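## Task

Move every battery except the AAA one into the bin labelled K, keep all other items on the table, let nothing stick out past any bin wall, keep the bins sitting flat on the table, make sure the result holds without the robot supporting it, then release and pull the grippers away.

## Robot and tools

Robot: two six-joint arms, left_arm and right_arm, each ending in a two-finger parallel gripper and carrying a wrist camera (cam_left_wrist and cam_right_wrist, both 504x504). The names are labels only; in the shared scene frame left_arm sits on the +y side. That frame has its origin on the tabletop midway between the arms, +x reaching out over the table and +z pointing up. Positions are in metres.

Gripper geometry: fingers point along the gripper's +z axis and close along its x axis. end_effector_position is the spot between the pads; fingertips extend 17.5 mm past it. A flat block juts roughly 9 cm toward the gripper's -y axis from the last joint's axis and rotates with the hand, so watch its clearance. Turning only wrist 3 moves the pad midpoint around a 25 mm circle.

Tool execute_actions takes "actions": a list holding zero or one item, plus optional "pictures" (boolean). An empty list just reports the state. A motion item is {"rows": [...], "steps": n} with 1 to 15 rows and steps up to 15 (default 15); each step lasts 1/30 s, one row per step, the final row repeating if steps exceed rows. A wait item is {"steps": n} with n up to 300; it sends nothing new.

Each row is a single list of 18 numbers, all in [-1, 1], covering both arms even if one stays still. Order: left_arm shoulder pan, shoulder lift, elbow, wrist 1, wrist 2, wrist 3, then left gripper position, force_limit, speed; then the same nine for right_arm. The six joint numbers are offsets, not poses: they are relative to the joint angles printed in the most recent result that lists them (before any such result, or for later calls within one reply, relative to where the arm stands when the action begins), never relative to the preceding row. Scale: 1.0 equals 1.326 rad for shoulder pan and shoulder lift, and 1.989 rad for elbow and the three wrists. Hence all zeros means return to the reference angles, not hold still. Stated joint ranges (rad): left_arm pan -3.142..3.142, lift -6.283..6.283, elbow 0.000..3.142, wrists -6.283..6.283; right_arm pan 0.000..6.283, lift -6.283..6.283, elbow -3.142..0.000, wrists -6.283..6.283. Asking for more than 0.010 rad outside a range gets the call refused; true ends may differ by 0.010 rad, and a clipped joint may produce a "joint sent to its limit" line.

Gripper numbers are absolute settings. position: +1 is fully open (50 mm gap), about -0.65 brings pads together; send -1 to grip so the fingers close until blocked. force_limit per pad: -1 about 20 N, 0 about 102 N, +1 about 185 N (actual can run ~17 % higher). speed of the gap: -1 is 20 mm/s, 0 is 85, +1 is 150. New force or speed applies only when position changes by at least 0.01. To keep a gripper unchanged, repeat its previous three values; a 0 is a real command.

Motion limits: joints have speed and acceleration caps, commands lag ~0.17 s, each joint target is kept within 0.383 rad (pan, lift) or 0.575 rad (other joints) of its measured angle, and targets implying more than 100 mm of hand travel per step are scaled down. After big moves, expect the arm to still be catching up. Between calls the arms keep heading for the last row's target until they settle or a step is HELD.

Results: each arm's end_effector_position, end_effector_quat_wxyz and velocities in the scene frame (printed hand position may be off, more so far out); Joint positions and Joint velocities per arm in column order (rad, rad/s); Wrist force and Wrist torque in the end effector's own axes (noisy, offset up to about 5.5 N, saturates near 100 N; pressing on a surface shows force pointing back into the arm; "no reading" is harmless). object_status: 0 moving, 1 blocked while opening, 2 blocked while closing (a grip), 3 reached target or pads met (usually nothing held). Confirm a grip by reading 2. After a grip at force_limit -1 the status stays 2 even if the item slips out. position_measured converts to opening as (250 - position_measured) x 0.202 mm. "joint command not followed" means a clearance check altered joint targets; HELD marks steps not sent. Camera images come with results unless pictures is false; calibration gives intrinsics and world-to-camera transforms.

Tool zoom_image: {"camera": name, "region": [x0, y0, x1, y1]} in pixels of that camera's last full image, origin top-left, at most 504 by 504.



Avoid: pushing the arms into each other, dropping or flinging objects, knocking anything off the table, tipping bins, and hard contacts. Contact torque at a joint's load limit (pan and lift 310, elbow 141, wrists 50.7 N m, held weight included) or any external force of 150 N halts that arm for 10 s. Long heavy holding heats motors; MOTOR HOT appears at 70 °C and at 85 °C the arm brakes. Objects may be tugged or nudged at random, so recheck grips and placements. Finish with grippers open and arms withdrawn.

Each tool is called after ">>>" by a JSON object that holds its "op" and its "data".

## Session

>>> {"op": "execute_actions", "data": {"actions": []}}

Scene clock: 0.00 s of 4800.00 s.
left_arm: end_effector_position=(+0.1788, +0.0326, +0.3768) position_measured=3 object_status=3 end_effector_quat_wxyz=(+0.101, +0.096, +0.979, -0.148) end_effector_velocity=(-0.000, -0.000, +0.000) end_effector_angular_velocity=(-0.000, +0.000, +0.001) | right_arm: end_effector_position=(+0.4889, -0.8457, +0.3286) position_measured=3 object_status=3 end_effector_quat_wxyz=(-0.190, +0.330, +0.868, -0.318) end_effector_velocity=(+0.000, +0.000, -0.000) end_effector_angular_velocity=(+0.000, +0.001, +0.001)
Joint positions: left_arm=[-1.788 -2.106  2.259 -1.973 -1.308  3.045] | right_arm=[ 3.226 -1.679 -1.798 -1.883  1.145 -0.674]
Joint velocities: left_arm=[-0.     0.    -0.    -0.    -0.    -0.001] | right_arm=[ 0.001 -0.    -0.    -0.    -0.    -0.001]
Motor temperatures (°C, as the motors report them): left_arm=[25 23 23 32 32 29] | right_arm=[23 25 23 29 29 33]
Wrist force (N, on the end effector, along its own x y z axes, offset not removed): no reading
Wrist torque (N m, same axes, about the end effector's origin, offset not removed): no reading

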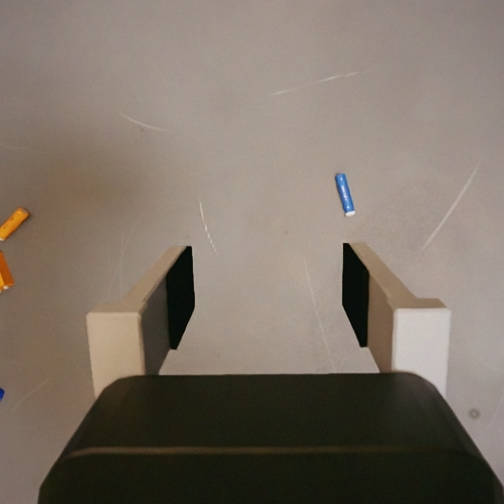

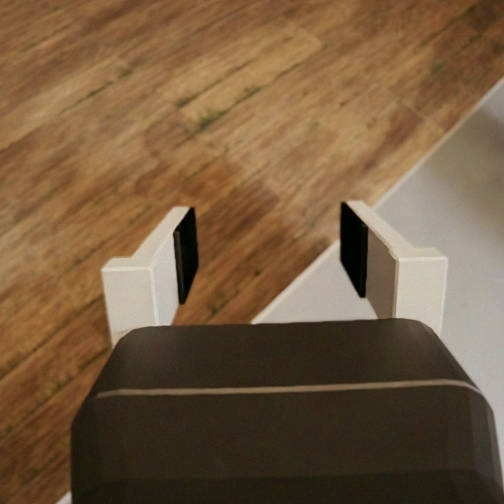

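>>> {"op": "execute_actions", "data": {"actions": [{"rows": [[0.75,0.231,-0.385,0.356,-0.132,0.385,1,0,0,0.531,0.117,0.23,0.018,0.214,-0.083,1,0,0]], "steps": 15}], "pictures": false}}

>>> {"op": "execute_actions", "data": {"actions": [{"steps": 45}]}}

Scene clock: 120.50 s of 4800.00 s.
left_arm: end_effector_position=(+0.3285, +0.0384, +0.5567) position_measured=3 object_status=3 end_effector_quat_wxyz=(+0.035, +0.160, +0.986, -0.013) end_effector_velocity=(+0.467, +0.198, +0.323) end_effector_angular_velocity=(+0.184, +0.197, +0.258) | right_arm: end_effector_position=(+0.5981, -0.6265, +0.4749) position_measured=3 object_status=3 end_effector_quat_wxyz=(-0.080, +0.243, +0.952, -0.168) end_effector_velocity=(+0.112, +0.539, +0.296) end_effector_angular_velocity=(+0.550, -0.425, +0.656)
Joint positions: left_arm=[-1.347 -1.872  1.725 -1.468 -1.51   3.58 ] | right_arm=[ 3.479 -1.597 -1.564 -1.864  1.364 -0.761]
Joint velocities: left_arm=[ 1.051  0.252 -0.791  0.697 -0.21   0.786] | right_arm=[ 0.636  0.14   0.418  0.032  0.386 -0.149]
Motor temperatures (°C, as the motors report them): left_arm=[25 23 23 32 32 29] | right_arm=[23 25 23 29 29 33]
Wrist force (N, on the end effector, along its own x y z axes, offset not removed): left_arm=[-2.8 -0.5 -2.6] | right_arm=[5.0 1.6 1.4]
Wrist torque (N m, same axes, about the end effector's origin, offset not removed): left_arm=[0.06 0.35 -0.17] | right_arm=[0.22 -0.78 -0.11]
Steps of this call (steps 1 to 90: nothing new was sent; then 117.00 s passed at rest; steps 91 to 105: all 15 steps of this action). Readings (joint positions | what the end effector reports):
91: left_arm=[-1.787 -2.106 2.258 -1.973 -1.308 3.045] | right_arm=[3.226 -1.678 -1.798 -1.883 1.146 -0.675] | left_arm position_measured=3 object_status=3 | right_arm position_measured=3 object_status=3
92: left_arm=[-1.778 -2.096 2.249 -1.963 -1.318 3.054] | right_arm=[3.235 -1.674 -1.791 -1.882 1.155 -0.680] | left_arm position_measured=3 object_status=3 | right_arm position_measured=3 object_status=3
94: left_arm=[-1.715 -2.036 2.173 -1.883 -1.374 3.134] | right_arm=[3.270 -1.659 -1.749 -1.878 1.193 -0.695] | left_arm position_measured=3 object_status=3 | right_arm position_measured=3 object_status=3
98: left_arm=[-1.576 -1.952 1.967 -1.684 -1.444 3.338] | right_arm=[3.340 -1.635 -1.675 -1.873 1.261 -0.722] | left_arm position_measured=3 object_status=3 | right_arm position_measured=3 object_status=3
105: the state above

Scene clock: 122.00 s of 4800.00 s.
left_arm: end_effector_position=(+0.5490, +0.2240, +0.6505) position_measured=3 object_status=3 end_effector_quat_wxyz=(+0.001, -0.000, +1.000, -0.000) end_effector_velocity=(-0.000, +0.000, +0.000) end_effector_angular_velocity=(-0.000, -0.000, +0.000) | right_arm: end_effector_position=(+0.5507, -0.2749, +0.6494) position_measured=3 object_status=3 end_effector_quat_wxyz=(+0.000, +0.001, +1.000, +0.000) end_effector_velocity=(-0.000, +0.000, +0.000) end_effector_angular_velocity=(+0.000, -0.000, +0.000)
Joint positions: left_arm=[-0.793 -1.8    1.493 -1.265 -1.57   3.81 ] | right_arm=[ 3.93  -1.524 -1.341 -1.847  1.571 -0.84 ]
Joint velocities: left_arm=[ 0.    -0.001  0.     0.    -0.     0.   ] | right_arm=[ 0.001  0.     0.001 -0.     0.     0.001]
Motor temperatures (°C, as the motors report them): left_arm=[25 23 23 32 32 29] | right_arm=[23 25 23 29 29 33]
Wrist force (N, on the end effector, along its own x y z axes, offset not removed): left_arm=[-1.6 0.6 -1.4] | right_arm=[-1.4 -0.5 -0.1]
Wrist torque (N m, same axes, about the end effector's origin, offset not removed): left_arm=[0.22 0.19 -0.21] | right_arm=[-0.12 0.30 -0.16]
Steps of this call (steps 1 to 45: the robot went on to your last target). Readings (joint positions | what the end effector reports):
1: left_arm=[-1.311 -1.864 1.699 -1.446 -1.517 3.605] | right_arm=[3.500 -1.593 -1.551 -1.863 1.376 -0.766] | left_arm position_measured=3 object_status=3 | right_arm position_measured=3 object_status=3
2: left_arm=[-1.276 -1.856 1.676 -1.426 -1.523 3.628] | right_arm=[3.523 -1.588 -1.537 -1.862 1.389 -0.771] | left_arm position_measured=3 object_status=3 | right_arm position_measured=3 object_status=3
4: left_arm=[-1.203 -1.844 1.637 -1.391 -1.533 3.667] | right_arm=[3.568 -1.580 -1.512 -1.860 1.412 -0.780] | left_arm position_measured=3 object_status=3 | right_arm position_measured=3 object_status=3
8: left_arm=[-1.057 -1.826 1.580 -1.341 -1.548 3.724] | right_arm=[3.663 -1.564 -1.466 -1.857 1.455 -0.796] | left_arm position_measured=3 object_status=3 | right_arm position_measured=3 object_status=3
45: the state above
All arms were judged still, so your last target was given up. Only a new action makes them travel on or press farther. Fingers that are still opening or closing keep moving.
camera_calibration (this result's frames):
cam_left_wrist: T_world_to_cam=[[-0.999174, 0.024243, -0.0326052, 0.56777], [0.0166032, 0.976047, 0.216925, -0.353523], [0.0370831, 0.216204, -0.975644, 0.71489], [0, 0, 0, 1]] pos_world=[0.546661, 0.176728, 0.792678]
cam_right_wrist: T_world_to_cam=[[-0.99901, 0.0413443, -0.0164464, 0.580418], [0.0347926, 0.956249, 0.290477, 0.0550863], [0.0277364, 0.289617, -0.956741, 0.831804], [0, 0, 0, 1]] pos_world=[0.554855, -0.317578, 0.789365]

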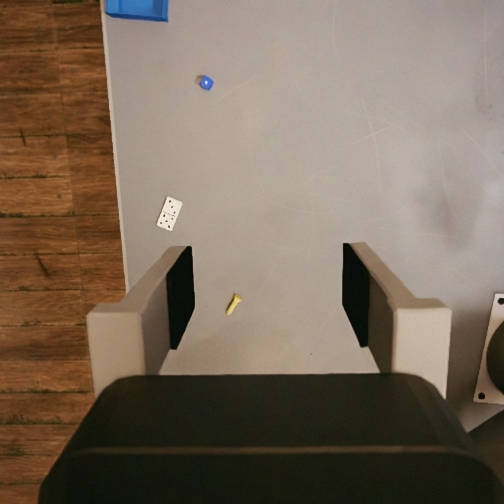

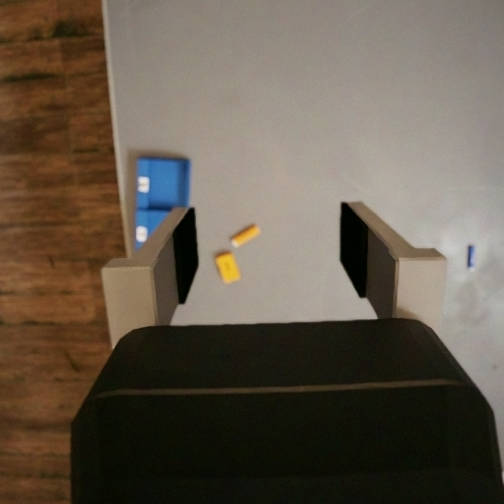

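>>> {"op": "execute_actions", "data": {"actions": [{"rows": [[0.55,0,0,0,0,0.367,1,0,0,-0.42,0,0,0,0,-0.28,1,0,0]], "steps": 15}], "pictures": false}}

>>> {"op": "execute_actions", "data": {"actions": [{"steps": 30}]}}

Scene clock: 132.57 s of 4800.00 s.
left_arm: end_effector_position=(+0.6354, +0.4715, +0.6505) position_measured=3 object_status=3 end_effector_quat_wxyz=(+0.000, +0.036, +0.999, +0.000) end_effector_velocity=(+0.069, +0.598, +0.000) end_effector_angular_velocity=(+0.000, -0.001, +0.292) | right_arm: end_effector_position=(+0.6201, -0.5359, +0.6494) position_measured=3 object_status=3 end_effector_quat_wxyz=(+0.000, -0.008, +1.000, +0.000) end_effector_velocity=(+0.030, -0.610, -0.001) end_effector_angular_velocity=(-0.001, +0.001, -0.116)
Joint positions: left_arm=[-0.315 -1.8    1.493 -1.265 -1.57   4.361] | right_arm=[ 3.52  -1.524 -1.341 -1.847  1.571 -1.268]
Joint velocities: left_arm=[ 1.086 -0.001 -0.     0.     0.     0.794] | right_arm=[-0.919  0.    -0.002  0.     0.    -0.803]
Motor temperatures (°C, as the motors report them): left_arm=[25 23 23 32 32 29] | right_arm=[23 25 23 29 29 33]
Wrist force (N, on the end effector, along its own x y z axes, offset not removed): left_arm=[-2.2 1.0 -2.1] | right_arm=[0.1 8.9 3.3]
Wrist torque (N m, same axes, about the end effector's origin, offset not removed): left_arm=[0.27 0.24 -0.23] | right_arm=[1.45 0.11 -0.10]
Steps of this call (steps 1 to 90: nothing new was sent; then 7.07 s passed at rest; steps 91 to 105: all 15 steps of this action). Readings (joint positions | what the end effector reports):
91: left_arm=[-0.793 -1.800 1.493 -1.265 -1.570 3.811] | right_arm=[3.929 -1.524 -1.341 -1.847 1.571 -0.840] | left_arm position_measured=3 object_status=3 | right_arm position_measured=3 object_status=3
92: left_arm=[-0.783 -1.800 1.493 -1.265 -1.570 3.820] | right_arm=[3.920 -1.524 -1.341 -1.847 1.571 -0.850] | left_arm position_measured=3 object_status=3 | right_arm position_measured=3 object_status=3
94: left_arm=[-0.721 -1.800 1.493 -1.265 -1.570 3.899] | right_arm=[3.861 -1.524 -1.341 -1.847 1.571 -0.923] | left_arm position_measured=3 object_status=3 | right_arm position_measured=3 object_status=3
98: left_arm=[-0.571 -1.800 1.493 -1.265 -1.570 4.116] | right_arm=[3.737 -1.524 -1.341 -1.847 1.571 -1.075] | left_arm position_measured=3 object_status=3 | right_arm position_measured=3 object_status=3
105: the state above

Scene clock: 133.57 s of 4800.00 s.
left_arm: end_effector_position=(+0.6341, +0.6098, +0.6505) position_measured=3 object_status=3 end_effector_quat_wxyz=(+0.001, +0.000, +1.000, +0.000) end_effector_velocity=(-0.000, +0.000, -0.000) end_effector_angular_velocity=(+0.000, +0.000, +0.001) | right_arm: end_effector_position=(+0.6177, -0.6338, +0.6494) position_measured=3 object_status=3 end_effector_quat_wxyz=(+0.000, +0.001, +1.000, -0.000) end_effector_velocity=(-0.000, -0.001, +0.000) end_effector_angular_velocity=(+0.000, -0.000, -0.001)
Joint positions: left_arm=[-0.064 -1.8    1.493 -1.265 -1.57   4.54 ] | right_arm=[ 3.373 -1.524 -1.341 -1.847  1.571 -1.396]
Joint velocities: left_arm=[ 0.     0.     0.    -0.    -0.    -0.001] | right_arm=[-0.002 -0.     0.     0.    -0.    -0.001]
Motor temperatures (°C, as the motors report them): left_arm=[25 23 23 32 32 29] | right_arm=[23 25 23 29 29 33]
Wrist force (N, on the end effector, along its own x y z axes, offset not removed): left_arm=[-3.4 2.4 -0.5] | right_arm=[-2.9 -2.7 3.1]
Wrist torque (N m, same axes, about the end effector's origin, offset not removed): left_arm=[0.58 0.44 -0.14] | right_arm=[-0.51 0.75 -0.17]
Steps of this call (steps 1 to 30: the robot went on to your last target). Readings (joint positions | what the end effector reports):
1: left_arm=[-0.278 -1.800 1.493 -1.265 -1.570 4.387] | right_arm=[3.489 -1.524 -1.341 -1.847 1.571 -1.295] | left_arm position_measured=3 object_status=3 | right_arm position_measured=3 object_status=3
2: left_arm=[-0.241 -1.800 1.493 -1.265 -1.570 4.414] | right_arm=[3.459 -1.524 -1.341 -1.847 1.571 -1.322] | left_arm position_measured=3 object_status=3 | right_arm position_measured=3 object_status=3
4: left_arm=[-0.169 -1.800 1.493 -1.265 -1.570 4.467] | right_arm=[3.414 -1.524 -1.341 -1.847 1.571 -1.361] | left_arm position_measured=3 object_status=3 | right_arm position_measured=3 object_status=3
8: left_arm=[-0.087 -1.800 1.493 -1.265 -1.570 4.524] | right_arm=[3.382 -1.524 -1.341 -1.847 1.571 -1.389] | left_arm position_measured=3 object_status=3 | right_arm position_measured=3 object_status=3
30: the state above
All arms were judged still, so your last target was given up. Only a new action makes them travel on or press farther. Fingers that are still opening or closing keep moving.
camera_calibration (this result's frames):
cam_left_wrist: T_world_to_cam=[[-0.999157, 0.0249435, -0.0325942, 0.643028], [0.0172589, 0.975855, 0.217736, -0.732299], [0.0372383, 0.21699, -0.975463, 0.627628], [0, 0, 0, 1]] pos_world=[0.631753, 0.562389, 0.792636]
cam_right_wrist: T_world_to_cam=[[-0.999008, 0.0413381, -0.0165526, 0.662252], [0.0347598, 0.956291, 0.290344, 0.396028], [0.0278314, 0.28948, -0.956779, 0.933818], [0, 0, 0, 1]] pos_world=[0.621839, -0.676416, 0.789436]

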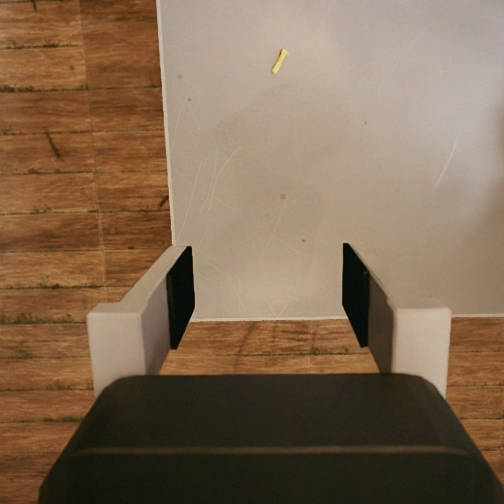

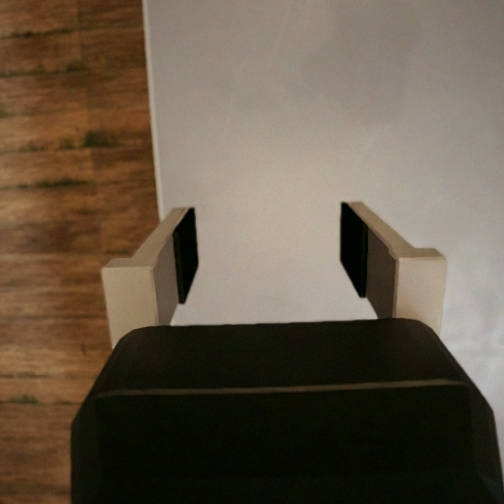

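>>> {"op": "execute_actions", "data": {"actions": [{"rows": [[-0.62,0.3345,-0.042,-0.18,0,-0.413,1,0,0,0,0,0,0,0,0,1,0,0]], "steps": 15}], "pictures": false}}

>>> {"op": "execute_actions", "data": {"actions": [{"steps": 40}]}}

Scene clock: 153.93 s of 4800.00 s.
left_arm: end_effector_position=(+0.7890, +0.3917, +0.5633) position_measured=3 object_status=3 end_effector_quat_wxyz=(+0.003, -0.056, +0.998, -0.002) end_effector_velocity=(+0.158, -0.572, -0.193) end_effector_angular_velocity=(+0.001, +0.017, +0.172) | right_arm: end_effector_position=(+0.6177, -0.6338, +0.6494) position_measured=3 object_status=3 end_effector_quat_wxyz=(+0.000, +0.001, +1.000, -0.000) end_effector_velocity=(-0.000, +0.001, -0.001) end_effector_angular_velocity=(-0.000, +0.001, +0.001)
Joint positions: left_arm=[-0.331 -1.567  1.447 -1.458 -1.57   4.159] | right_arm=[ 3.373 -1.524 -1.341 -1.847  1.571 -1.396]
Joint velocities: left_arm=[-0.653  0.409 -0.074 -0.319 -0.    -0.825] | right_arm=[ 0.001  0.    -0.001  0.    -0.     0.   ]
Motor temperatures (°C, as the motors report them): left_arm=[25 23 23 32 32 29] | right_arm=[23 25 23 29 29 33]
Wrist force (N, on the end effector, along its own x y z axes, offset not removed): left_arm=[-3.5 1.4 -0.8] | right_arm=[0.9 -2.2 1.4]
Wrist torque (N m, same axes, about the end effector's origin, offset not removed): left_arm=[0.40 0.42 -0.17] | right_arm=[-0.49 -0.01 -0.16]
Steps of this call (steps 1 to 90: nothing new was sent; then 16.87 s passed at rest; steps 91 to 105: all 15 steps of this action). Readings (joint positions | what the end effector reports):
91: left_arm=[-0.065 -1.799 1.493 -1.266 -1.570 4.540] | right_arm=[3.373 -1.524 -1.341 -1.847 1.571 -1.396] | left_arm position_measured=3 object_status=3 | right_arm position_measured=3 object_status=3
92: left_arm=[-0.074 -1.791 1.489 -1.274 -1.570 4.530] | right_arm=[3.373 -1.524 -1.341 -1.847 1.571 -1.396] | left_arm position_measured=3 object_status=3 | right_arm position_measured=3 object_status=3
94: left_arm=[-0.112 -1.751 1.482 -1.311 -1.570 4.476] | right_arm=[3.373 -1.524 -1.341 -1.847 1.571 -1.396] | left_arm position_measured=3 object_status=3 | right_arm position_measured=3 object_status=3
98: left_arm=[-0.187 -1.678 1.467 -1.371 -1.570 4.366] | right_arm=[3.373 -1.524 -1.341 -1.847 1.571 -1.396] | left_arm position_measured=3 object_status=3 | right_arm position_measured=3 object_status=3
105: the state above

Scene clock: 155.27 s of 4800.00 s.
left_arm: end_effector_position=(+0.6793, -0.0647, +0.4493) position_measured=3 object_status=3 end_effector_quat_wxyz=(-0.000, +0.001, +1.000, +0.001) end_effector_velocity=(-0.000, -0.001, +0.000) end_effector_angular_velocity=(-0.000, -0.000, +0.000) | right_arm: end_effector_position=(+0.6177, -0.6338, +0.6494) position_measured=3 object_status=3 end_effector_quat_wxyz=(+0.000, +0.001, +1.000, -0.000) end_effector_velocity=(-0.000, -0.000, -0.000) end_effector_angular_velocity=(-0.000, +0.000, -0.001)
Joint positions: left_arm=[-0.886 -1.357  1.41  -1.623 -1.57   3.719] | right_arm=[ 3.373 -1.524 -1.341 -1.847  1.571 -1.396]
Joint velocities: left_arm=[-0.001  0.001 -0.001 -0.     0.    -0.001] | right_arm=[ 0.     0.    -0.001 -0.    -0.     0.001]
Motor temperatures (°C, as the motors report them): left_arm=[25 23 23 32 32 29] | right_arm=[23 25 23 29 29 33]
Wrist force (N, on the end effector, along its own x y z axes, offset not removed): left_arm=[-2.0 2.4 -1.4] | right_arm=[2.7 0.1 0.5]
Wrist torque (N m, same axes, about the end effector's origin, offset not removed): left_arm=[0.49 0.21 -0.24] | right_arm=[-0.06 -0.24 -0.21]
Steps of this call (steps 1 to 40: the robot went on to your last target). Readings (joint positions | what the end effector reports):
1: left_arm=[-0.354 -1.554 1.445 -1.469 -1.570 4.132] | right_arm=[3.373 -1.524 -1.341 -1.847 1.571 -1.396] | left_arm position_measured=3 object_status=3 | right_arm position_measured=3 object_status=3
2: left_arm=[-0.376 -1.541 1.443 -1.479 -1.570 4.106] | right_arm=[3.373 -1.524 -1.341 -1.847 1.571 -1.396] | left_arm position_measured=3 object_status=3 | right_arm position_measured=3 object_status=3
4: left_arm=[-0.422 -1.517 1.438 -1.497 -1.570 4.057] | right_arm=[3.373 -1.524 -1.341 -1.847 1.571 -1.396] | left_arm position_measured=3 object_status=3 | right_arm position_measured=3 object_status=3
8: left_arm=[-0.516 -1.478 1.431 -1.528 -1.570 3.975] | right_arm=[3.373 -1.524 -1.341 -1.847 1.571 -1.396] | left_arm position_measured=3 object_status=3 | right_arm position_measured=3 object_status=3
40: the state above
camera_calibration (this result's frames):
cam_left_wrist: T_world_to_cam=[[-0.999178, 0.0255767, -0.0314488, 0.698023], [0.0181012, 0.97569, 0.218407, -0.0319421], [0.0362704, 0.217659, -0.975351, 0.576678], [0, 0, 0, 1]] pos_world=[0.677111, -0.112207, 0.591392]
cam_right_wrist: T_world_to_cam=[[-0.999008, 0.041342, -0.0165502, 0.662253], [0.0347643, 0.956291, 0.290341, 0.396032], [0.0278301, 0.289478, -0.95678, 0.933818], [0, 0, 0, 1]] pos_world=[0.62184, -0.67642, 0.789434]

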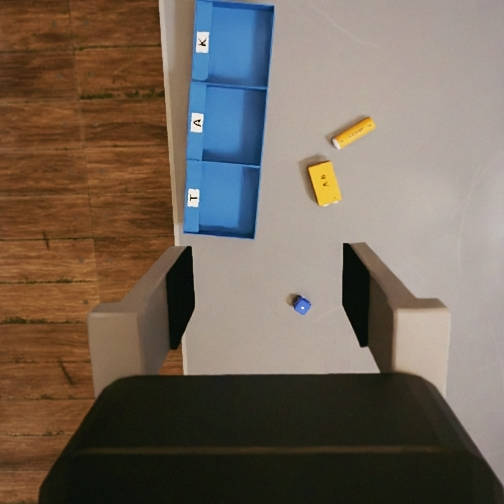

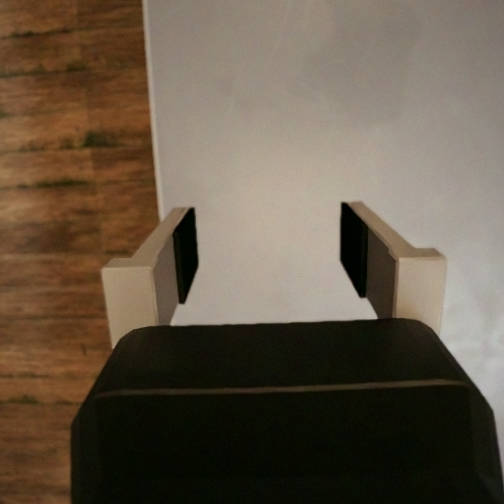

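>>> {"op": "zoom_image", "data": {"camera": "cam_left_wrist", "region": [170, 0, 410, 240]}}

Region (170, 0, 410, 240) of cam_left_wrist's 504x504 image, scaled by 2.100, with more detail than that image has.

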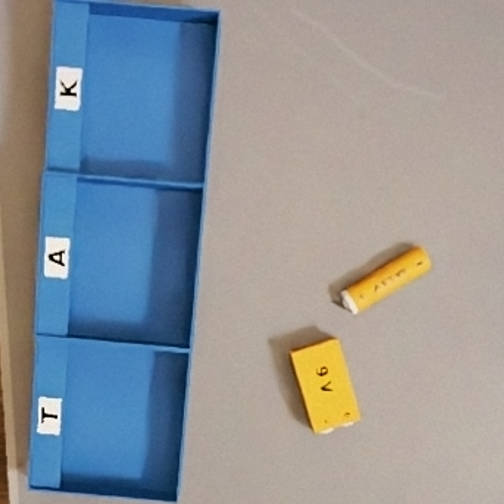

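>>> {"op": "execute_actions", "data": {"actions": [{"rows": [[-0.0955,0.13,0.1946,-0.2818,0,0.4734,1,0,0,0,0,0,0,0,0,1,0,0]], "steps": 15}], "pictures": false}}

>>> {"op": "execute_actions", "data": {"actions": [{"steps": 25}]}}

Scene clock: 229.97 s of 4800.00 s.
left_arm: end_effector_position=(+0.6011, -0.1249, +0.1759) position_measured=3 object_status=3 end_effector_quat_wxyz=(-0.004, +0.368, +0.930, +0.004) end_effector_velocity=(-0.232, +0.013, -0.564) end_effector_angular_velocity=(-0.046, +0.004, -2.479) | right_arm: end_effector_position=(+0.6177, -0.6338, +0.6494) position_measured=3 object_status=3 end_effector_quat_wxyz=(+0.000, +0.001, +1.000, -0.000) end_effector_velocity=(-0.000, +0.000, -0.000) end_effector_angular_velocity=(-0.000, +0.001, +0.000)
Joint positions: left_arm=[-0.991 -1.214  1.722 -2.068 -1.57   4.367] | right_arm=[ 3.373 -1.524 -1.341 -1.847  1.571 -1.396]
Joint velocities: left_arm=[-0.217  0.301  0.711 -1.052  0.     2.262] | right_arm=[ 0.    -0.    -0.001  0.    -0.    -0.   ]
Motor temperatures (°C, as the motors report them): left_arm=[25 23 24 32 32 29] | right_arm=[23 25 24 29 29 33]
Wrist force (N, on the end effector, along its own x y z axes, offset not removed): left_arm=[-3.8 2.0 1.2] | right_arm=[1.8 2.8 0.7]
Wrist torque (N m, same axes, about the end effector's origin, offset not removed): left_arm=[0.54 0.46 -0.10] | right_arm=[0.48 -0.08 -0.04]
Steps of this call (steps 1 to 15: the robot went on to your last target; steps 16 to 90: nothing new was sent; then 71.20 s passed at rest; steps 91 to 105: all 15 steps of this action). Readings (joint positions | what the end effector reports):
91: left_arm=[-0.887 -1.356 1.410 -1.624 -1.570 3.719] | right_arm=[3.373 -1.524 -1.341 -1.847 1.571 -1.396] | left_arm position_measured=3 object_status=3 | right_arm position_measured=3 object_status=3
92: left_arm=[-0.892 -1.350 1.419 -1.633 -1.570 3.728] | right_arm=[3.373 -1.524 -1.341 -1.847 1.571 -1.396] | left_arm position_measured=3 object_status=3 | right_arm position_measured=3 object_status=3
94: left_arm=[-0.907 -1.328 1.465 -1.693 -1.570 3.790] | right_arm=[3.373 -1.524 -1.341 -1.847 1.571 -1.396] | left_arm position_measured=3 object_status=3 | right_arm position_measured=3 object_status=3
98: left_arm=[-0.937 -1.287 1.556 -1.826 -1.570 3.945] | right_arm=[3.373 -1.524 -1.341 -1.847 1.571 -1.396] | left_arm position_measured=3 object_status=3 | right_arm position_measured=3 object_status=3
105: the state above

Scene clock: 230.80 s of 4800.00 s.
left_arm: end_effector_position=(+0.5769, -0.1200, +0.1200) position_measured=3 object_status=3 end_effector_quat_wxyz=(+0.000, +0.509, +0.861, +0.000) end_effector_velocity=(+0.000, -0.000, -0.000) end_effector_angular_velocity=(+0.000, +0.000, +0.000) | right_arm: end_effector_position=(+0.6177, -0.6338, +0.6494) position_measured=3 object_status=3 end_effector_quat_wxyz=(+0.000, +0.001, +1.000, -0.000) end_effector_velocity=(-0.000, +0.000, -0.001) end_effector_angular_velocity=(-0.000, +0.002, +0.002)
Joint positions: left_arm=[-1.013 -1.184  1.797 -2.183 -1.57   4.66 ] | right_arm=[ 3.373 -1.524 -1.341 -1.847  1.571 -1.396]
Joint velocities: left_arm=[ 0.     0.001 -0.001 -0.    -0.    -0.   ] | right_arm=[ 0.001  0.    -0.002  0.     0.    -0.002]
Motor temperatures (°C, as the motors report them): left_arm=[25 23 24 32 32 29] | right_arm=[23 25 24 29 29 33]
Wrist force (N, on the end effector, along its own x y z axes, offset not removed): left_arm=[-1.2 2.3 0.0] | right_arm=[-1.4 -3.0 0.8]
Wrist torque (N m, same axes, about the end effector's origin, offset not removed): left_arm=[0.58 0.07 -0.19] | right_arm=[-0.45 0.41 0.03]
Steps of this call (steps 1 to 25: the robot went on to your last target). Readings (joint positions | what the end effector reports):
1: left_arm=[-0.997 -1.205 1.744 -2.101 -1.570 4.442] | right_arm=[3.373 -1.524 -1.341 -1.847 1.571 -1.396] | left_arm position_measured=3 object_status=3 | right_arm position_measured=3 object_status=3
2: left_arm=[-1.002 -1.199 1.761 -2.127 -1.570 4.507] | right_arm=[3.373 -1.524 -1.341 -1.847 1.571 -1.396] | left_arm position_measured=3 object_status=3 | right_arm position_measured=3 object_status=3
4: left_arm=[-1.008 -1.191 1.780 -2.157 -1.570 4.589] | right_arm=[3.373 -1.524 -1.341 -1.847 1.571 -1.396] | left_arm position_measured=3 object_status=3 | right_arm position_measured=3 object_status=3
8: left_arm=[-1.012 -1.186 1.793 -2.178 -1.570 4.645] | right_arm=[3.373 -1.524 -1.341 -1.847 1.571 -1.396] | left_arm position_measured=3 object_status=3 | right_arm position_measured=3 object_status=3
25: the state above
camera_calibration (this result's frames):
cam_left_wrist: T_world_to_cam=[[-0.459074, 0.887835, -0.0316219, 0.378688], [0.863757, 0.454383, 0.217853, -0.454529], [0.207786, 0.0726971, -0.975469, 0.154938], [0, 0, 0, 1]] pos_world=[0.534255, -0.140946, 0.262133]
cam_right_wrist: T_world_to_cam=[[-0.999008, 0.0413418, -0.0165528, 0.662254], [0.0347633, 0.956291, 0.290342, 0.396031], [0.0278326, 0.289479, -0.95678, 0.933818], [0, 0, 0, 1]] pos_world=[0.621839, -0.67642, 0.789436]

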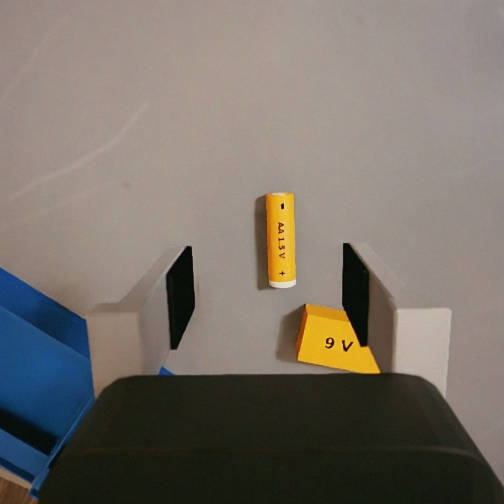

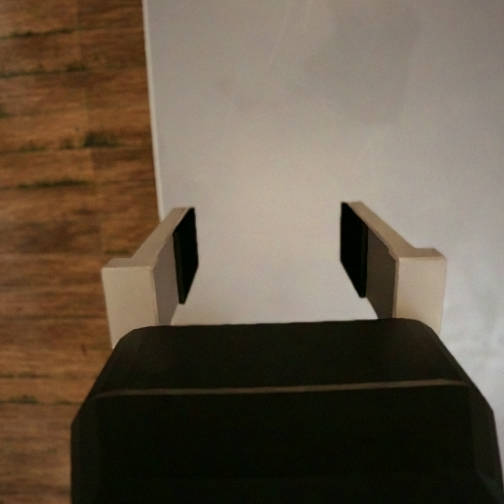

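>>> {"op": "execute_actions", "data": {"actions": [{"rows": [[0.0018,0.015,0.008,-0.018,0,0.0012,0.6,-0.5,0,0,0,0,0,0,0,1,0,0],[0.0018,0.03,0.015,-0.035,0,0.0012,0.6,-0.5,0,0,0,0,0,0,0,1,0,0],[0.0018,0.03,0.015,-0.035,0,0.0012,0.6,-0.5,0,0,0,0,0,0,0,1,0,0],[0.0018,0.045,0.022,-0.052,0,0.0012,0.6,-0.5,0,0,0,0,0,0,0,1,0,0],[0.0018,0.045,0.022,-0.052,0,0.0012,0.6,-0.5,0,0,0,0,0,0,0,1,0,0],[0.0018,0.06,0.029,-0.069,0,0.0012,0.6,-0.5,0,0,0,0,0,0,0,1,0,0],[0.0018,0.06,0.029,-0.069,0,0.0012,0.6,-0.5,0,0,0,0,0,0,0,1,0,0],[0.0018,0.06,0.029,-0.069,0,0.0012,0.6,-0.5,0,0,0,0,0,0,0,1,0,0],[0.0018,0.068,0.032,-0.0775,0,0.0012,0.6,-0.5,0,0,0,0,0,0,0,1,0,0],[0.0018,0.068,0.032,-0.0775,0,0.0012,0.6,-0.5,0,0,0,0,0,0,0,1,0,0],[0.0018,0.068,0.032,-0.0775,0,0.0012,0.6,-0.5,0,0,0,0,0,0,0,1,0,0],[0.0018,0.0744,0.0348,-0.0844,0,0.0012,0.6,-0.5,0,0,0,0,0,0,0,1,0,0]], "steps": 15}], "pictures": false}}

>>> {"op": "execute_actions", "data": {"actions": [{"steps": 12}]}}

Scene clock: 268.03 s of 4800.00 s.
left_arm: end_effector_position=(+0.5758, -0.1134, +0.0269) position_measured=63 object_status=3 end_effector_quat_wxyz=(+0.000, +0.509, +0.861, +0.000) end_effector_velocity=(-0.003, +0.006, -0.067) end_effector_angular_velocity=(-0.002, -0.001, +0.001) | right_arm: end_effector_position=(+0.6177, -0.6338, +0.6494) position_measured=3 object_status=3 end_effector_quat_wxyz=(+0.000, +0.001, +1.000, -0.000) end_effector_velocity=(-0.000, +0.000, -0.001) end_effector_angular_velocity=(-0.000, +0.001, -0.001)
Joint positions: left_arm=[-1.01  -1.092  1.862 -2.341 -1.57   4.663] | right_arm=[ 3.373 -1.524 -1.341 -1.847  1.571 -1.396]
Joint velocities: left_arm=[ 0.     0.07   0.045 -0.117  0.    -0.001] | right_arm=[ 0.     0.    -0.001  0.    -0.     0.001]
Motor temperatures (°C, as the motors report them): left_arm=[25 23 24 32 32 29] | right_arm=[23 25 24 29 29 33]
Wrist force (N, on the end effector, along its own x y z axes, offset not removed): left_arm=[-1.0 1.0 1.0] | right_arm=[3.6 -1.2 -1.0]
Wrist torque (N m, same axes, about the end effector's origin, offset not removed): left_arm=[0.31 -0.03 -0.21] | right_arm=[-0.38 -0.78 -0.40]
Steps of this call (steps 1 to 15: the robot went on to your last target; steps 16 to 90: nothing new was sent; then 33.73 s passed at rest; steps 91 to 105: all 15 steps of this action). Readings (joint positions | what the end effector reports):
91: left_arm=[-1.013 -1.184 1.797 -2.184 -1.570 4.660] | right_arm=[3.373 -1.524 -1.341 -1.847 1.571 -1.396] | left_arm position_measured=10 object_status=0 | right_arm position_measured=3 object_status=3
92: left_arm=[-1.012 -1.180 1.800 -2.190 -1.570 4.661] | right_arm=[3.373 -1.524 -1.341 -1.847 1.571 -1.396] | left_arm position_measured=24 object_status=0 | right_arm position_measured=3 object_status=3
94: left_arm=[-1.011 -1.164 1.812 -2.217 -1.570 4.662] | right_arm=[3.373 -1.524 -1.341 -1.847 1.571 -1.396] | left_arm position_measured=52 object_status=0 | right_arm position_measured=3 object_status=3
98: left_arm=[-1.011 -1.126 1.839 -2.282 -1.570 4.662] | right_arm=[3.373 -1.524 -1.341 -1.847 1.571 -1.396] | left_arm position_measured=63 object_status=0 | right_arm position_measured=3 object_status=3
105: the state above

Scene clock: 268.43 s of 4800.00 s.
left_arm: end_effector_position=(+0.5755, -0.1128, +0.0211) position_measured=63 object_status=3 end_effector_quat_wxyz=(+0.000, +0.509, +0.861, +0.000) end_effector_velocity=(-0.000, -0.000, -0.001) end_effector_angular_velocity=(-0.000, -0.000, +0.000) | right_arm: end_effector_position=(+0.6177, -0.6338, +0.6494) position_measured=3 object_status=3 end_effector_quat_wxyz=(+0.000, +0.001, +1.000, -0.000) end_effector_velocity=(+0.000, +0.000, +0.000) end_effector_angular_velocity=(-0.000, -0.000, +0.002)
Joint positions: left_arm=[-1.01  -1.086  1.866 -2.351 -1.57   4.663] | right_arm=[ 3.373 -1.524 -1.341 -1.847  1.571 -1.396]
Joint velocities: left_arm=[-0.     0.001  0.    -0.001  0.    -0.001] | right_arm=[ 0.001  0.     0.    -0.    -0.    -0.001]
Motor temperatures (°C, as the motors report them): left_arm=[25 23 24 32 32 29] | right_arm=[23 25 24 29 29 33]
Wrist force (N, on the end effector, along its own x y z axes, offset not removed): left_arm=[-2.6 2.1 0.4] | right_arm=[1.2 3.1 2.7]
Wrist torque (N m, same axes, about the end effector's origin, offset not removed): left_arm=[0.54 0.28 -0.16] | right_arm=[0.57 -0.04 -0.07]
Steps of this call (steps 1 to 12: the robot went on to your last target). Readings (joint positions | what the end effector reports):
1: left_arm=[-1.010 -1.090 1.863 -2.344 -1.570 4.663] | right_arm=[3.373 -1.524 -1.341 -1.847 1.571 -1.396] | left_arm position_measured=63 object_status=3 | right_arm position_measured=3 object_status=3
2: left_arm=[-1.010 -1.088 1.864 -2.346 -1.570 4.663] | right_arm=[3.373 -1.524 -1.341 -1.847 1.571 -1.396] | left_arm position_measured=63 object_status=3 | right_arm position_measured=3 object_status=3
4: left_arm=[-1.010 -1.087 1.865 -2.349 -1.570 4.663] | right_arm=[3.373 -1.524 -1.341 -1.847 1.571 -1.396] | left_arm position_measured=63 object_status=3 | right_arm position_measured=3 object_status=3
8: left_arm=[-1.010 -1.086 1.866 -2.351 -1.570 4.663] | right_arm=[3.373 -1.524 -1.341 -1.847 1.571 -1.396] | left_arm position_measured=63 object_status=3 | right_arm position_measured=3 object_status=3
12: the state above
camera_calibration (this result's frames):
cam_left_wrist: T_world_to_cam=[[-0.459072, 0.887836, -0.0316454, 0.368511], [0.863757, 0.454386, 0.217847, -0.435101], [0.207792, 0.0726736, -0.97547, 0.0581742], [0, 0, 0, 1]] pos_world=[0.532906, -0.133701, 0.163194]
cam_right_wrist: T_world_to_cam=[[-0.999008, 0.0413421, -0.016553, 0.662254], [0.0347635, 0.956291, 0.290342, 0.396031], [0.0278328, 0.289478, -0.95678, 0.933818], [0, 0, 0, 1]] pos_world=[0.621839, -0.67642, 0.789436]

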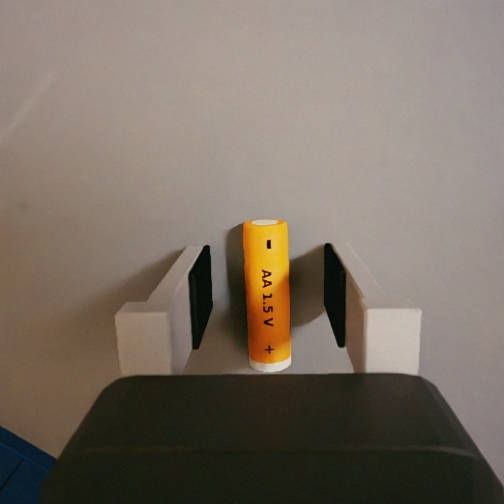

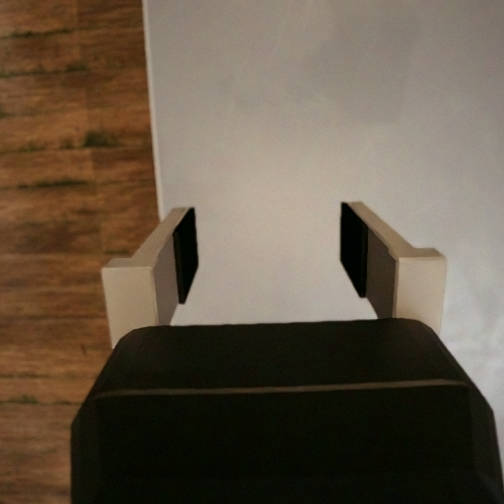

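>>> {"op": "execute_actions", "data": {"actions": [{"rows": [[0.0065,0.0029,-0.0008,-0.0012,0,0.0043,0.1,-0.5,-0.5,0,0,0,0,0,0,1,0,0],[0.0065,0.0029,-0.0008,-0.0012,0,0.0043,0.1,-0.5,-0.5,0,0,0,0,0,0,1,0,0],[0.0065,0.0029,-0.0008,-0.0012,0,0.0043,0.1,-0.5,-0.5,0,0,0,0,0,0,1,0,0],[0.0065,0.0029,-0.0008,-0.0012,0,0.0043,0.1,-0.5,-0.5,0,0,0,0,0,0,1,0,0],[0.0065,0.0029,-0.0008,-0.0012,0,0.0043,0.1,-0.5,-0.5,0,0,0,0,0,0,1,0,0],[0.0065,0.0029,-0.0008,-0.0012,0,0.0043,0.1,-0.5,-0.5,0,0,0,0,0,0,1,0,0],[0.0065,0.0029,-0.0008,-0.0012,0,0.0043,0.1,-0.5,-0.5,0,0,0,0,0,0,1,0,0],[0.0065,0.0029,-0.0008,-0.0012,0,0.0043,0.1,-0.5,-0.5,0,0,0,0,0,0,1,0,0],[0.0065,0.0029,-0.0008,-0.0012,0,0.0043,0.1,-0.5,-0.5,0,0,0,0,0,0,1,0,0],[0.0065,0.0029,-0.0008,-0.0012,0,0.0043,-1,-0.5,-0.7,0,0,0,0,0,0,1,0,0]], "steps": 15}], "pictures": false}}

>>> {"op": "execute_actions", "data": {"actions": [{"steps": 12}]}}

Scene clock: 311.23 s of 4800.00 s.
left_arm: end_effector_position=(+0.5817, -0.1095, +0.0191) position_measured=173 object_status=0 end_effector_quat_wxyz=(+0.000, +0.509, +0.861, +0.000) end_effector_velocity=(+0.000, +0.001, +0.000) end_effector_angular_velocity=(-0.000, -0.000, +0.002) | right_arm: end_effector_position=(+0.6177, -0.6338, +0.6494) position_measured=3 object_status=3 end_effector_quat_wxyz=(+0.000, +0.001, +1.000, -0.000) end_effector_velocity=(-0.000, -0.000, +0.000) end_effector_angular_velocity=(+0.000, -0.001, -0.002)
Joint positions: left_arm=[-1.002 -1.082  1.864 -2.353 -1.57   4.671] | right_arm=[ 3.373 -1.524 -1.341 -1.847  1.571 -1.396]
Joint velocities: left_arm=[ 0.001 -0.001  0.001 -0.    -0.    -0.001] | right_arm=[-0.     0.     0.001 -0.     0.     0.002]
Motor temperatures (°C, as the motors report them): left_arm=[25 23 24 32 32 29] | right_arm=[23 25 24 29 29 33]
Wrist force (N, on the end effector, along its own x y z axes, offset not removed): left_arm=[-2.4 1.9 0.2] | right_arm=[-6.8 0.0 6.1]
Wrist torque (N m, same axes, about the end effector's origin, offset not removed): left_arm=[0.47 0.27 -0.18] | right_arm=[0.00 1.36 0.18]
Steps of this call (steps 1 to 30: the robot went on to your last target; steps 31 to 100: nothing new was sent; then 38.97 s passed at rest; steps 101 to 115: all 15 steps of this action). Readings (joint positions | what the end effector reports):
101: left_arm=[-1.010 -1.085 1.866 -2.351 -1.570 4.663] | right_arm=[3.373 -1.524 -1.341 -1.847 1.571 -1.396] | left_arm position_measured=67 object_status=0 | right_arm position_measured=3 object_status=3
102: left_arm=[-1.009 -1.085 1.866 -2.352 -1.570 4.664] | right_arm=[3.373 -1.524 -1.341 -1.847 1.571 -1.396] | left_arm position_measured=76 object_status=0 | right_arm position_measured=3 object_status=3
104: left_arm=[-1.005 -1.083 1.865 -2.353 -1.570 4.668] | right_arm=[3.373 -1.524 -1.341 -1.847 1.571 -1.396] | left_arm position_measured=93 object_status=0 | right_arm position_measured=3 object_status=3
108: left_arm=[-1.002 -1.082 1.864 -2.353 -1.570 4.670] | right_arm=[3.373 -1.524 -1.341 -1.847 1.571 -1.396] | left_arm position_measured=128 object_status=0 | right_arm position_measured=3 object_status=3
115: the state above

Scene clock: 311.63 s of 4800.00 s.
left_arm: end_effector_position=(+0.5817, -0.1095, +0.0191) position_measured=186 object_status=2 end_effector_quat_wxyz=(+0.000, +0.509, +0.861, +0.000) end_effector_velocity=(-0.000, +0.000, -0.001) end_effector_angular_velocity=(+0.001, +0.000, -0.001) | right_arm: end_effector_position=(+0.6177, -0.6338, +0.6494) position_measured=3 object_status=3 end_effector_quat_wxyz=(+0.000, +0.001, +1.000, -0.000) end_effector_velocity=(+0.000, +0.000, +0.001) end_effector_angular_velocity=(+0.000, -0.002, -0.001)
Joint positions: left_arm=[-1.002 -1.082  1.864 -2.354 -1.57   4.671] | right_arm=[ 3.373 -1.524 -1.341 -1.847  1.571 -1.396]
Joint velocities: left_arm=[-0.     0.001 -0.    -0.    -0.     0.001] | right_arm=[ 0.    -0.     0.002  0.    -0.     0.001]
Motor temperatures (°C, as the motors report them): left_arm=[25 23 24 32 32 29] | right_arm=[23 25 24 29 29 33]
Wrist force (N, on the end effector, along its own x y z axes, offset not removed): left_arm=[-3.1 2.6 -1.8] | right_arm=[-3.8 -4.7 -1.5]
Wrist torque (N m, same axes, about the end effector's origin, offset not removed): left_arm=[0.60 0.40 -0.14] | right_arm=[-1.08 0.64 0.00]
Steps of this call (steps 1 to 12: the robot went on to your last target). Readings (joint positions | what the end effector reports):
1: left_arm=[-1.002 -1.082 1.864 -2.354 -1.570 4.671] | right_arm=[3.373 -1.524 -1.341 -1.847 1.571 -1.396] | left_arm position_measured=180 object_status=0 | right_arm position_measured=3 object_status=3
2: left_arm=[-1.002 -1.082 1.864 -2.354 -1.570 4.671] | right_arm=[3.373 -1.524 -1.341 -1.847 1.571 -1.396] | left_arm position_measured=186 object_status=0 | right_arm position_measured=3 object_status=3
4: left_arm=[-1.002 -1.082 1.864 -2.354 -1.570 4.671] | right_arm=[3.373 -1.524 -1.341 -1.847 1.571 -1.396] | left_arm position_measured=186 object_status=0 | right_arm position_measured=3 object_status=3
8: left_arm=[-1.002 -1.082 1.864 -2.354 -1.570 4.671] | right_arm=[3.373 -1.524 -1.341 -1.847 1.571 -1.396] | left_arm position_measured=186 object_status=2 | right_arm position_measured=3 object_status=3
12: the state above
camera_calibration (this result's frames):
cam_left_wrist: T_world_to_cam=[[-0.459127, 0.887802, -0.0317747, 0.368341], [0.863715, 0.454467, 0.217845, -0.441469], [0.207844, 0.0725744, -0.975466, 0.0546594], [0, 0, 0, 1]] pos_world=[0.539058, -0.130347, 0.161194]
cam_right_wrist: T_world_to_cam=[[-0.999008, 0.041342, -0.0165529, 0.662254], [0.0347635, 0.956291, 0.290342, 0.396031], [0.0278327, 0.289478, -0.95678, 0.933818], [0, 0, 0, 1]] pos_world=[0.621839, -0.67642, 0.789436]

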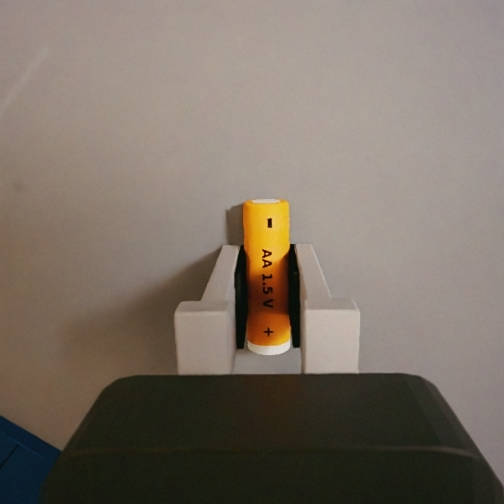

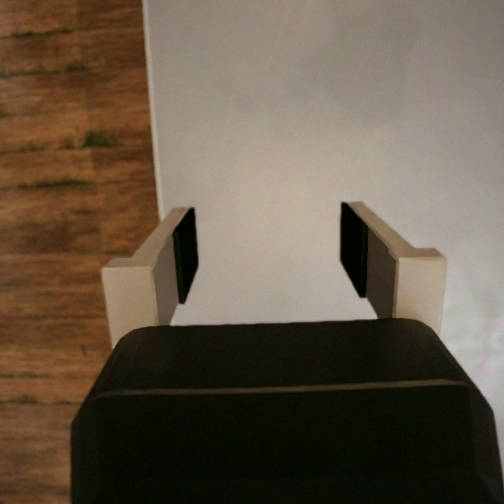

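>>> {"op": "execute_actions", "data": {"actions": [{"rows": [[0,-0.02,-0.007,0.02,0,0,-1,-0.5,-0.7,0,0,0,0,0,0,1,0,0],[0,-0.04,-0.014,0.04,0,0,-1,-0.5,-0.7,0,0,0,0,0,0,1,0,0],[0,-0.06,-0.021,0.06,0,0,-1,-0.5,-0.7,0,0,0,0,0,0,1,0,0],[0,-0.083,-0.028,0.084,0,0,-1,-0.5,-0.7,0,0,0,0,0,0,1,0,0],[0,-0.083,-0.028,0.084,0,0.05,-1,-0.5,-0.7,0,0,0,0,0,0,1,0,0],[0,-0.083,-0.028,0.084,0,0.1,-1,-0.5,-0.7,0,0,0,0,0,0,1,0,0],[0,-0.083,-0.028,0.084,0,0.15,-1,-0.5,-0.7,0,0,0,0,0,0,1,0,0],[0.005,-0.06,-0.054,0.094,0,0.2,-1,-0.5,-0.7,0,0,0,0,0,0,1,0,0],[0.011,-0.034,-0.08,0.104,0,0.23,-1,-0.5,-0.7,0,0,0,0,0,0,1,0,0],[0.016,-0.01,-0.107,0.114,0,0.26,-1,-0.5,-0.7,0,0,0,0,0,0,1,0,0],[0.022,0.015,-0.133,0.124,0,0.29,-1,-0.5,-0.7,0,0,0,0,0,0,1,0,0],[0.027,0.04,-0.159,0.134,0,0.31,-1,-0.5,-0.7,0,0,0,0,0,0,1,0,0],[0.033,0.064,-0.185,0.143,0,0.334,-1,-0.5,-0.7,0,0,0,0,0,0,1,0,0],[0.038,0.088,-0.211,0.153,0,0.334,-1,-0.5,-0.7,0,0,0,0,0,0,1,0,0],[0.0435,0.1128,-0.2376,0.163,0,0.334,-1,-0.5,-0.7,0,0,0,0,0,0,1,0,0]], "steps": 15}], "pictures": false}}

>>> {"op": "execute_actions", "data": {"actions": [{"steps": 20}]}}

Scene clock: 362.77 s of 4800.00 s.
left_arm: end_effector_position=(+0.6455, -0.1652, +0.1158) position_measured=186 object_status=2 end_effector_quat_wxyz=(-0.006, +0.707, +0.707, +0.002) end_effector_velocity=(+0.429, -0.390, -0.004) end_effector_angular_velocity=(+0.009, +0.026, -1.220) | right_arm: end_effector_position=(+0.6177, -0.6338, +0.6494) position_measured=3 object_status=3 end_effector_quat_wxyz=(+0.000, +0.001, +1.000, -0.000) end_effector_velocity=(-0.000, -0.001, -0.002) end_effector_angular_velocity=(-0.001, +0.003, -0.001)
Joint positions: left_arm=[-0.969 -1.05   1.594 -2.101 -1.57   5.206] | right_arm=[ 3.373 -1.524 -1.341 -1.847  1.571 -1.396]
Joint velocities: left_arm=[ 0.196  0.86  -1.389  0.549  0.     1.416] | right_arm=[-0.001 -0.    -0.003 -0.    -0.     0.   ]
Motor temperatures (°C, as the motors report them): left_arm=[25 23 24 32 32 29] | right_arm=[23 25 24 29 29 33]
Wrist force (N, on the end effector, along its own x y z axes, offset not removed): left_arm=[-1.1 0.1 -1.8] | right_arm=[3.1 -1.2 3.3]
Wrist torque (N m, same axes, about the end effector's origin, offset not removed): left_arm=[0.12 0.10 -0.10] | right_arm=[-0.30 -0.50 -0.17]
Steps of this call (steps 1 to 15: the robot went on to your last target; steps 16 to 90: nothing new was sent; then 47.63 s passed at rest; steps 91 to 105: all 15 steps of this action). Readings (joint positions | what the end effector reports):
91: left_arm=[-1.002 -1.082 1.864 -2.353 -1.570 4.671] | right_arm=[3.373 -1.524 -1.341 -1.847 1.571 -1.396] | left_arm position_measured=186 object_status=2 | right_arm position_measured=3 object_status=3
92: left_arm=[-1.002 -1.087 1.862 -2.347 -1.570 4.671] | right_arm=[3.373 -1.524 -1.341 -1.847 1.571 -1.396] | left_arm position_measured=186 object_status=2 | right_arm position_measured=3 object_status=3
94: left_arm=[-1.002 -1.112 1.848 -2.311 -1.570 4.671] | right_arm=[3.373 -1.524 -1.341 -1.847 1.571 -1.396] | left_arm position_measured=186 object_status=2 | right_arm position_measured=3 object_status=3
98: left_arm=[-1.001 -1.171 1.817 -2.219 -1.570 4.754] | right_arm=[3.373 -1.524 -1.341 -1.847 1.571 -1.396] | left_arm position_measured=186 object_status=2 | right_arm position_measured=3 object_status=3
105: the state above

Scene clock: 363.43 s of 4800.00 s.
left_arm: end_effector_position=(+0.7065, -0.2237, +0.1195) position_measured=186 object_status=2 end_effector_quat_wxyz=(-0.000, +0.743, +0.669, +0.000) end_effector_velocity=(-0.000, -0.000, -0.000) end_effector_angular_velocity=(+0.000, +0.000, -0.002) | right_arm: end_effector_position=(+0.6177, -0.6338, +0.6494) position_measured=3 object_status=3 end_effector_quat_wxyz=(+0.000, +0.001, +1.000, -0.000) end_effector_velocity=(-0.000, +0.000, -0.000) end_effector_angular_velocity=(-0.000, +0.000, -0.000)
Joint positions: left_arm=[-0.944 -0.932  1.392 -2.029 -1.57   5.335] | right_arm=[ 3.373 -1.524 -1.341 -1.847  1.571 -1.396]
Joint velocities: left_arm=[-0.     0.001 -0.001  0.    -0.     0.002] | right_arm=[ 0.  0. -0. -0. -0.  0.]
Motor temperatures (°C, as the motors report them): left_arm=[25 23 24 32 32 29] | right_arm=[23 25 24 29 29 33]
Wrist force (N, on the end effector, along its own x y z axes, offset not removed): left_arm=[-2.0 1.0 -0.7] | right_arm=[2.8 3.3 -6.8]
Wrist torque (N m, same axes, about the end effector's origin, offset not removed): left_arm=[0.30 0.28 -0.21] | right_arm=[0.15 -0.24 -0.16]
Steps of this call (steps 1 to 20: the robot went on to your last target). Readings (joint positions | what the end effector reports):
1: left_arm=[-0.962 -1.021 1.547 -2.083 -1.570 5.246] | right_arm=[3.373 -1.524 -1.341 -1.847 1.571 -1.396] | left_arm position_measured=186 object_status=2 | right_arm position_measured=3 object_status=3
2: left_arm=[-0.957 -0.995 1.503 -2.067 -1.570 5.274] | right_arm=[3.373 -1.524 -1.341 -1.847 1.571 -1.396] | left_arm position_measured=186 object_status=2 | right_arm position_measured=3 object_status=3
4: left_arm=[-0.950 -0.962 1.444 -2.047 -1.570 5.306] | right_arm=[3.373 -1.524 -1.341 -1.847 1.571 -1.396] | left_arm position_measured=186 object_status=2 | right_arm position_measured=3 object_status=3
8: left_arm=[-0.945 -0.939 1.403 -2.033 -1.570 5.329] | right_arm=[3.373 -1.524 -1.341 -1.847 1.571 -1.396] | left_arm position_measured=186 object_status=2 | right_arm position_measured=3 object_status=3
20: the state above
camera_calibration (this result's frames):
cam_left_wrist: T_world_to_cam=[[0.128777, 0.991207, -0.0304142, 0.137849], [0.968826, -0.119206, 0.217177, -0.721716], [0.211642, -0.0574336, -0.975658, 0.10324], [0, 0, 0, 1]] pos_world=[0.659616, -0.21674, 0.26166]
cam_right_wrist: T_world_to_cam=[[-0.999008, 0.041342, -0.0165531, 0.662254], [0.0347634, 0.956291, 0.290342, 0.396031], [0.0278329, 0.289478, -0.95678, 0.933818], [0, 0, 0, 1]] pos_world=[0.621839, -0.67642, 0.789436]

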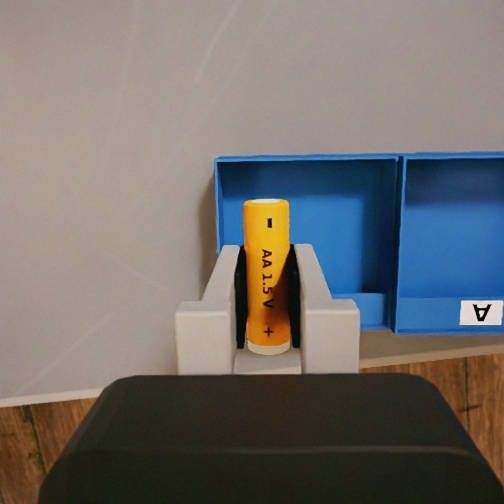

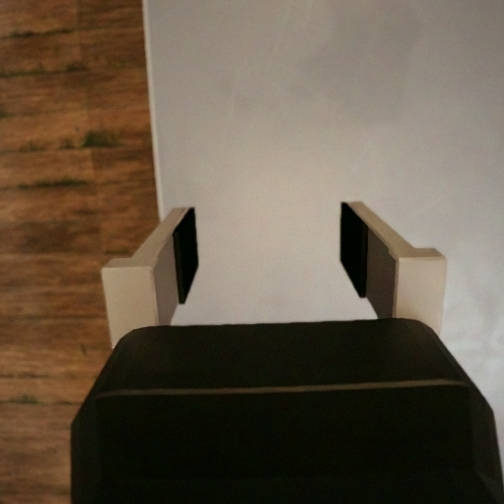

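>>> {"op": "zoom_image", "data": {"camera": "cam_left_wrist", "region": [190, 130, 442, 382]}}

Region (190, 130, 442, 382) of cam_left_wrist's 504x504 image, scaled by 2.000, with more detail than that image has.

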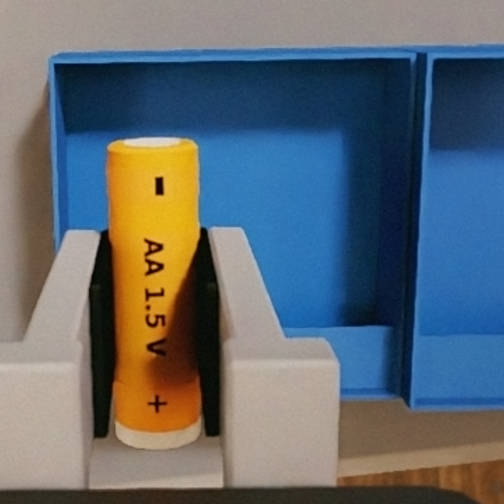

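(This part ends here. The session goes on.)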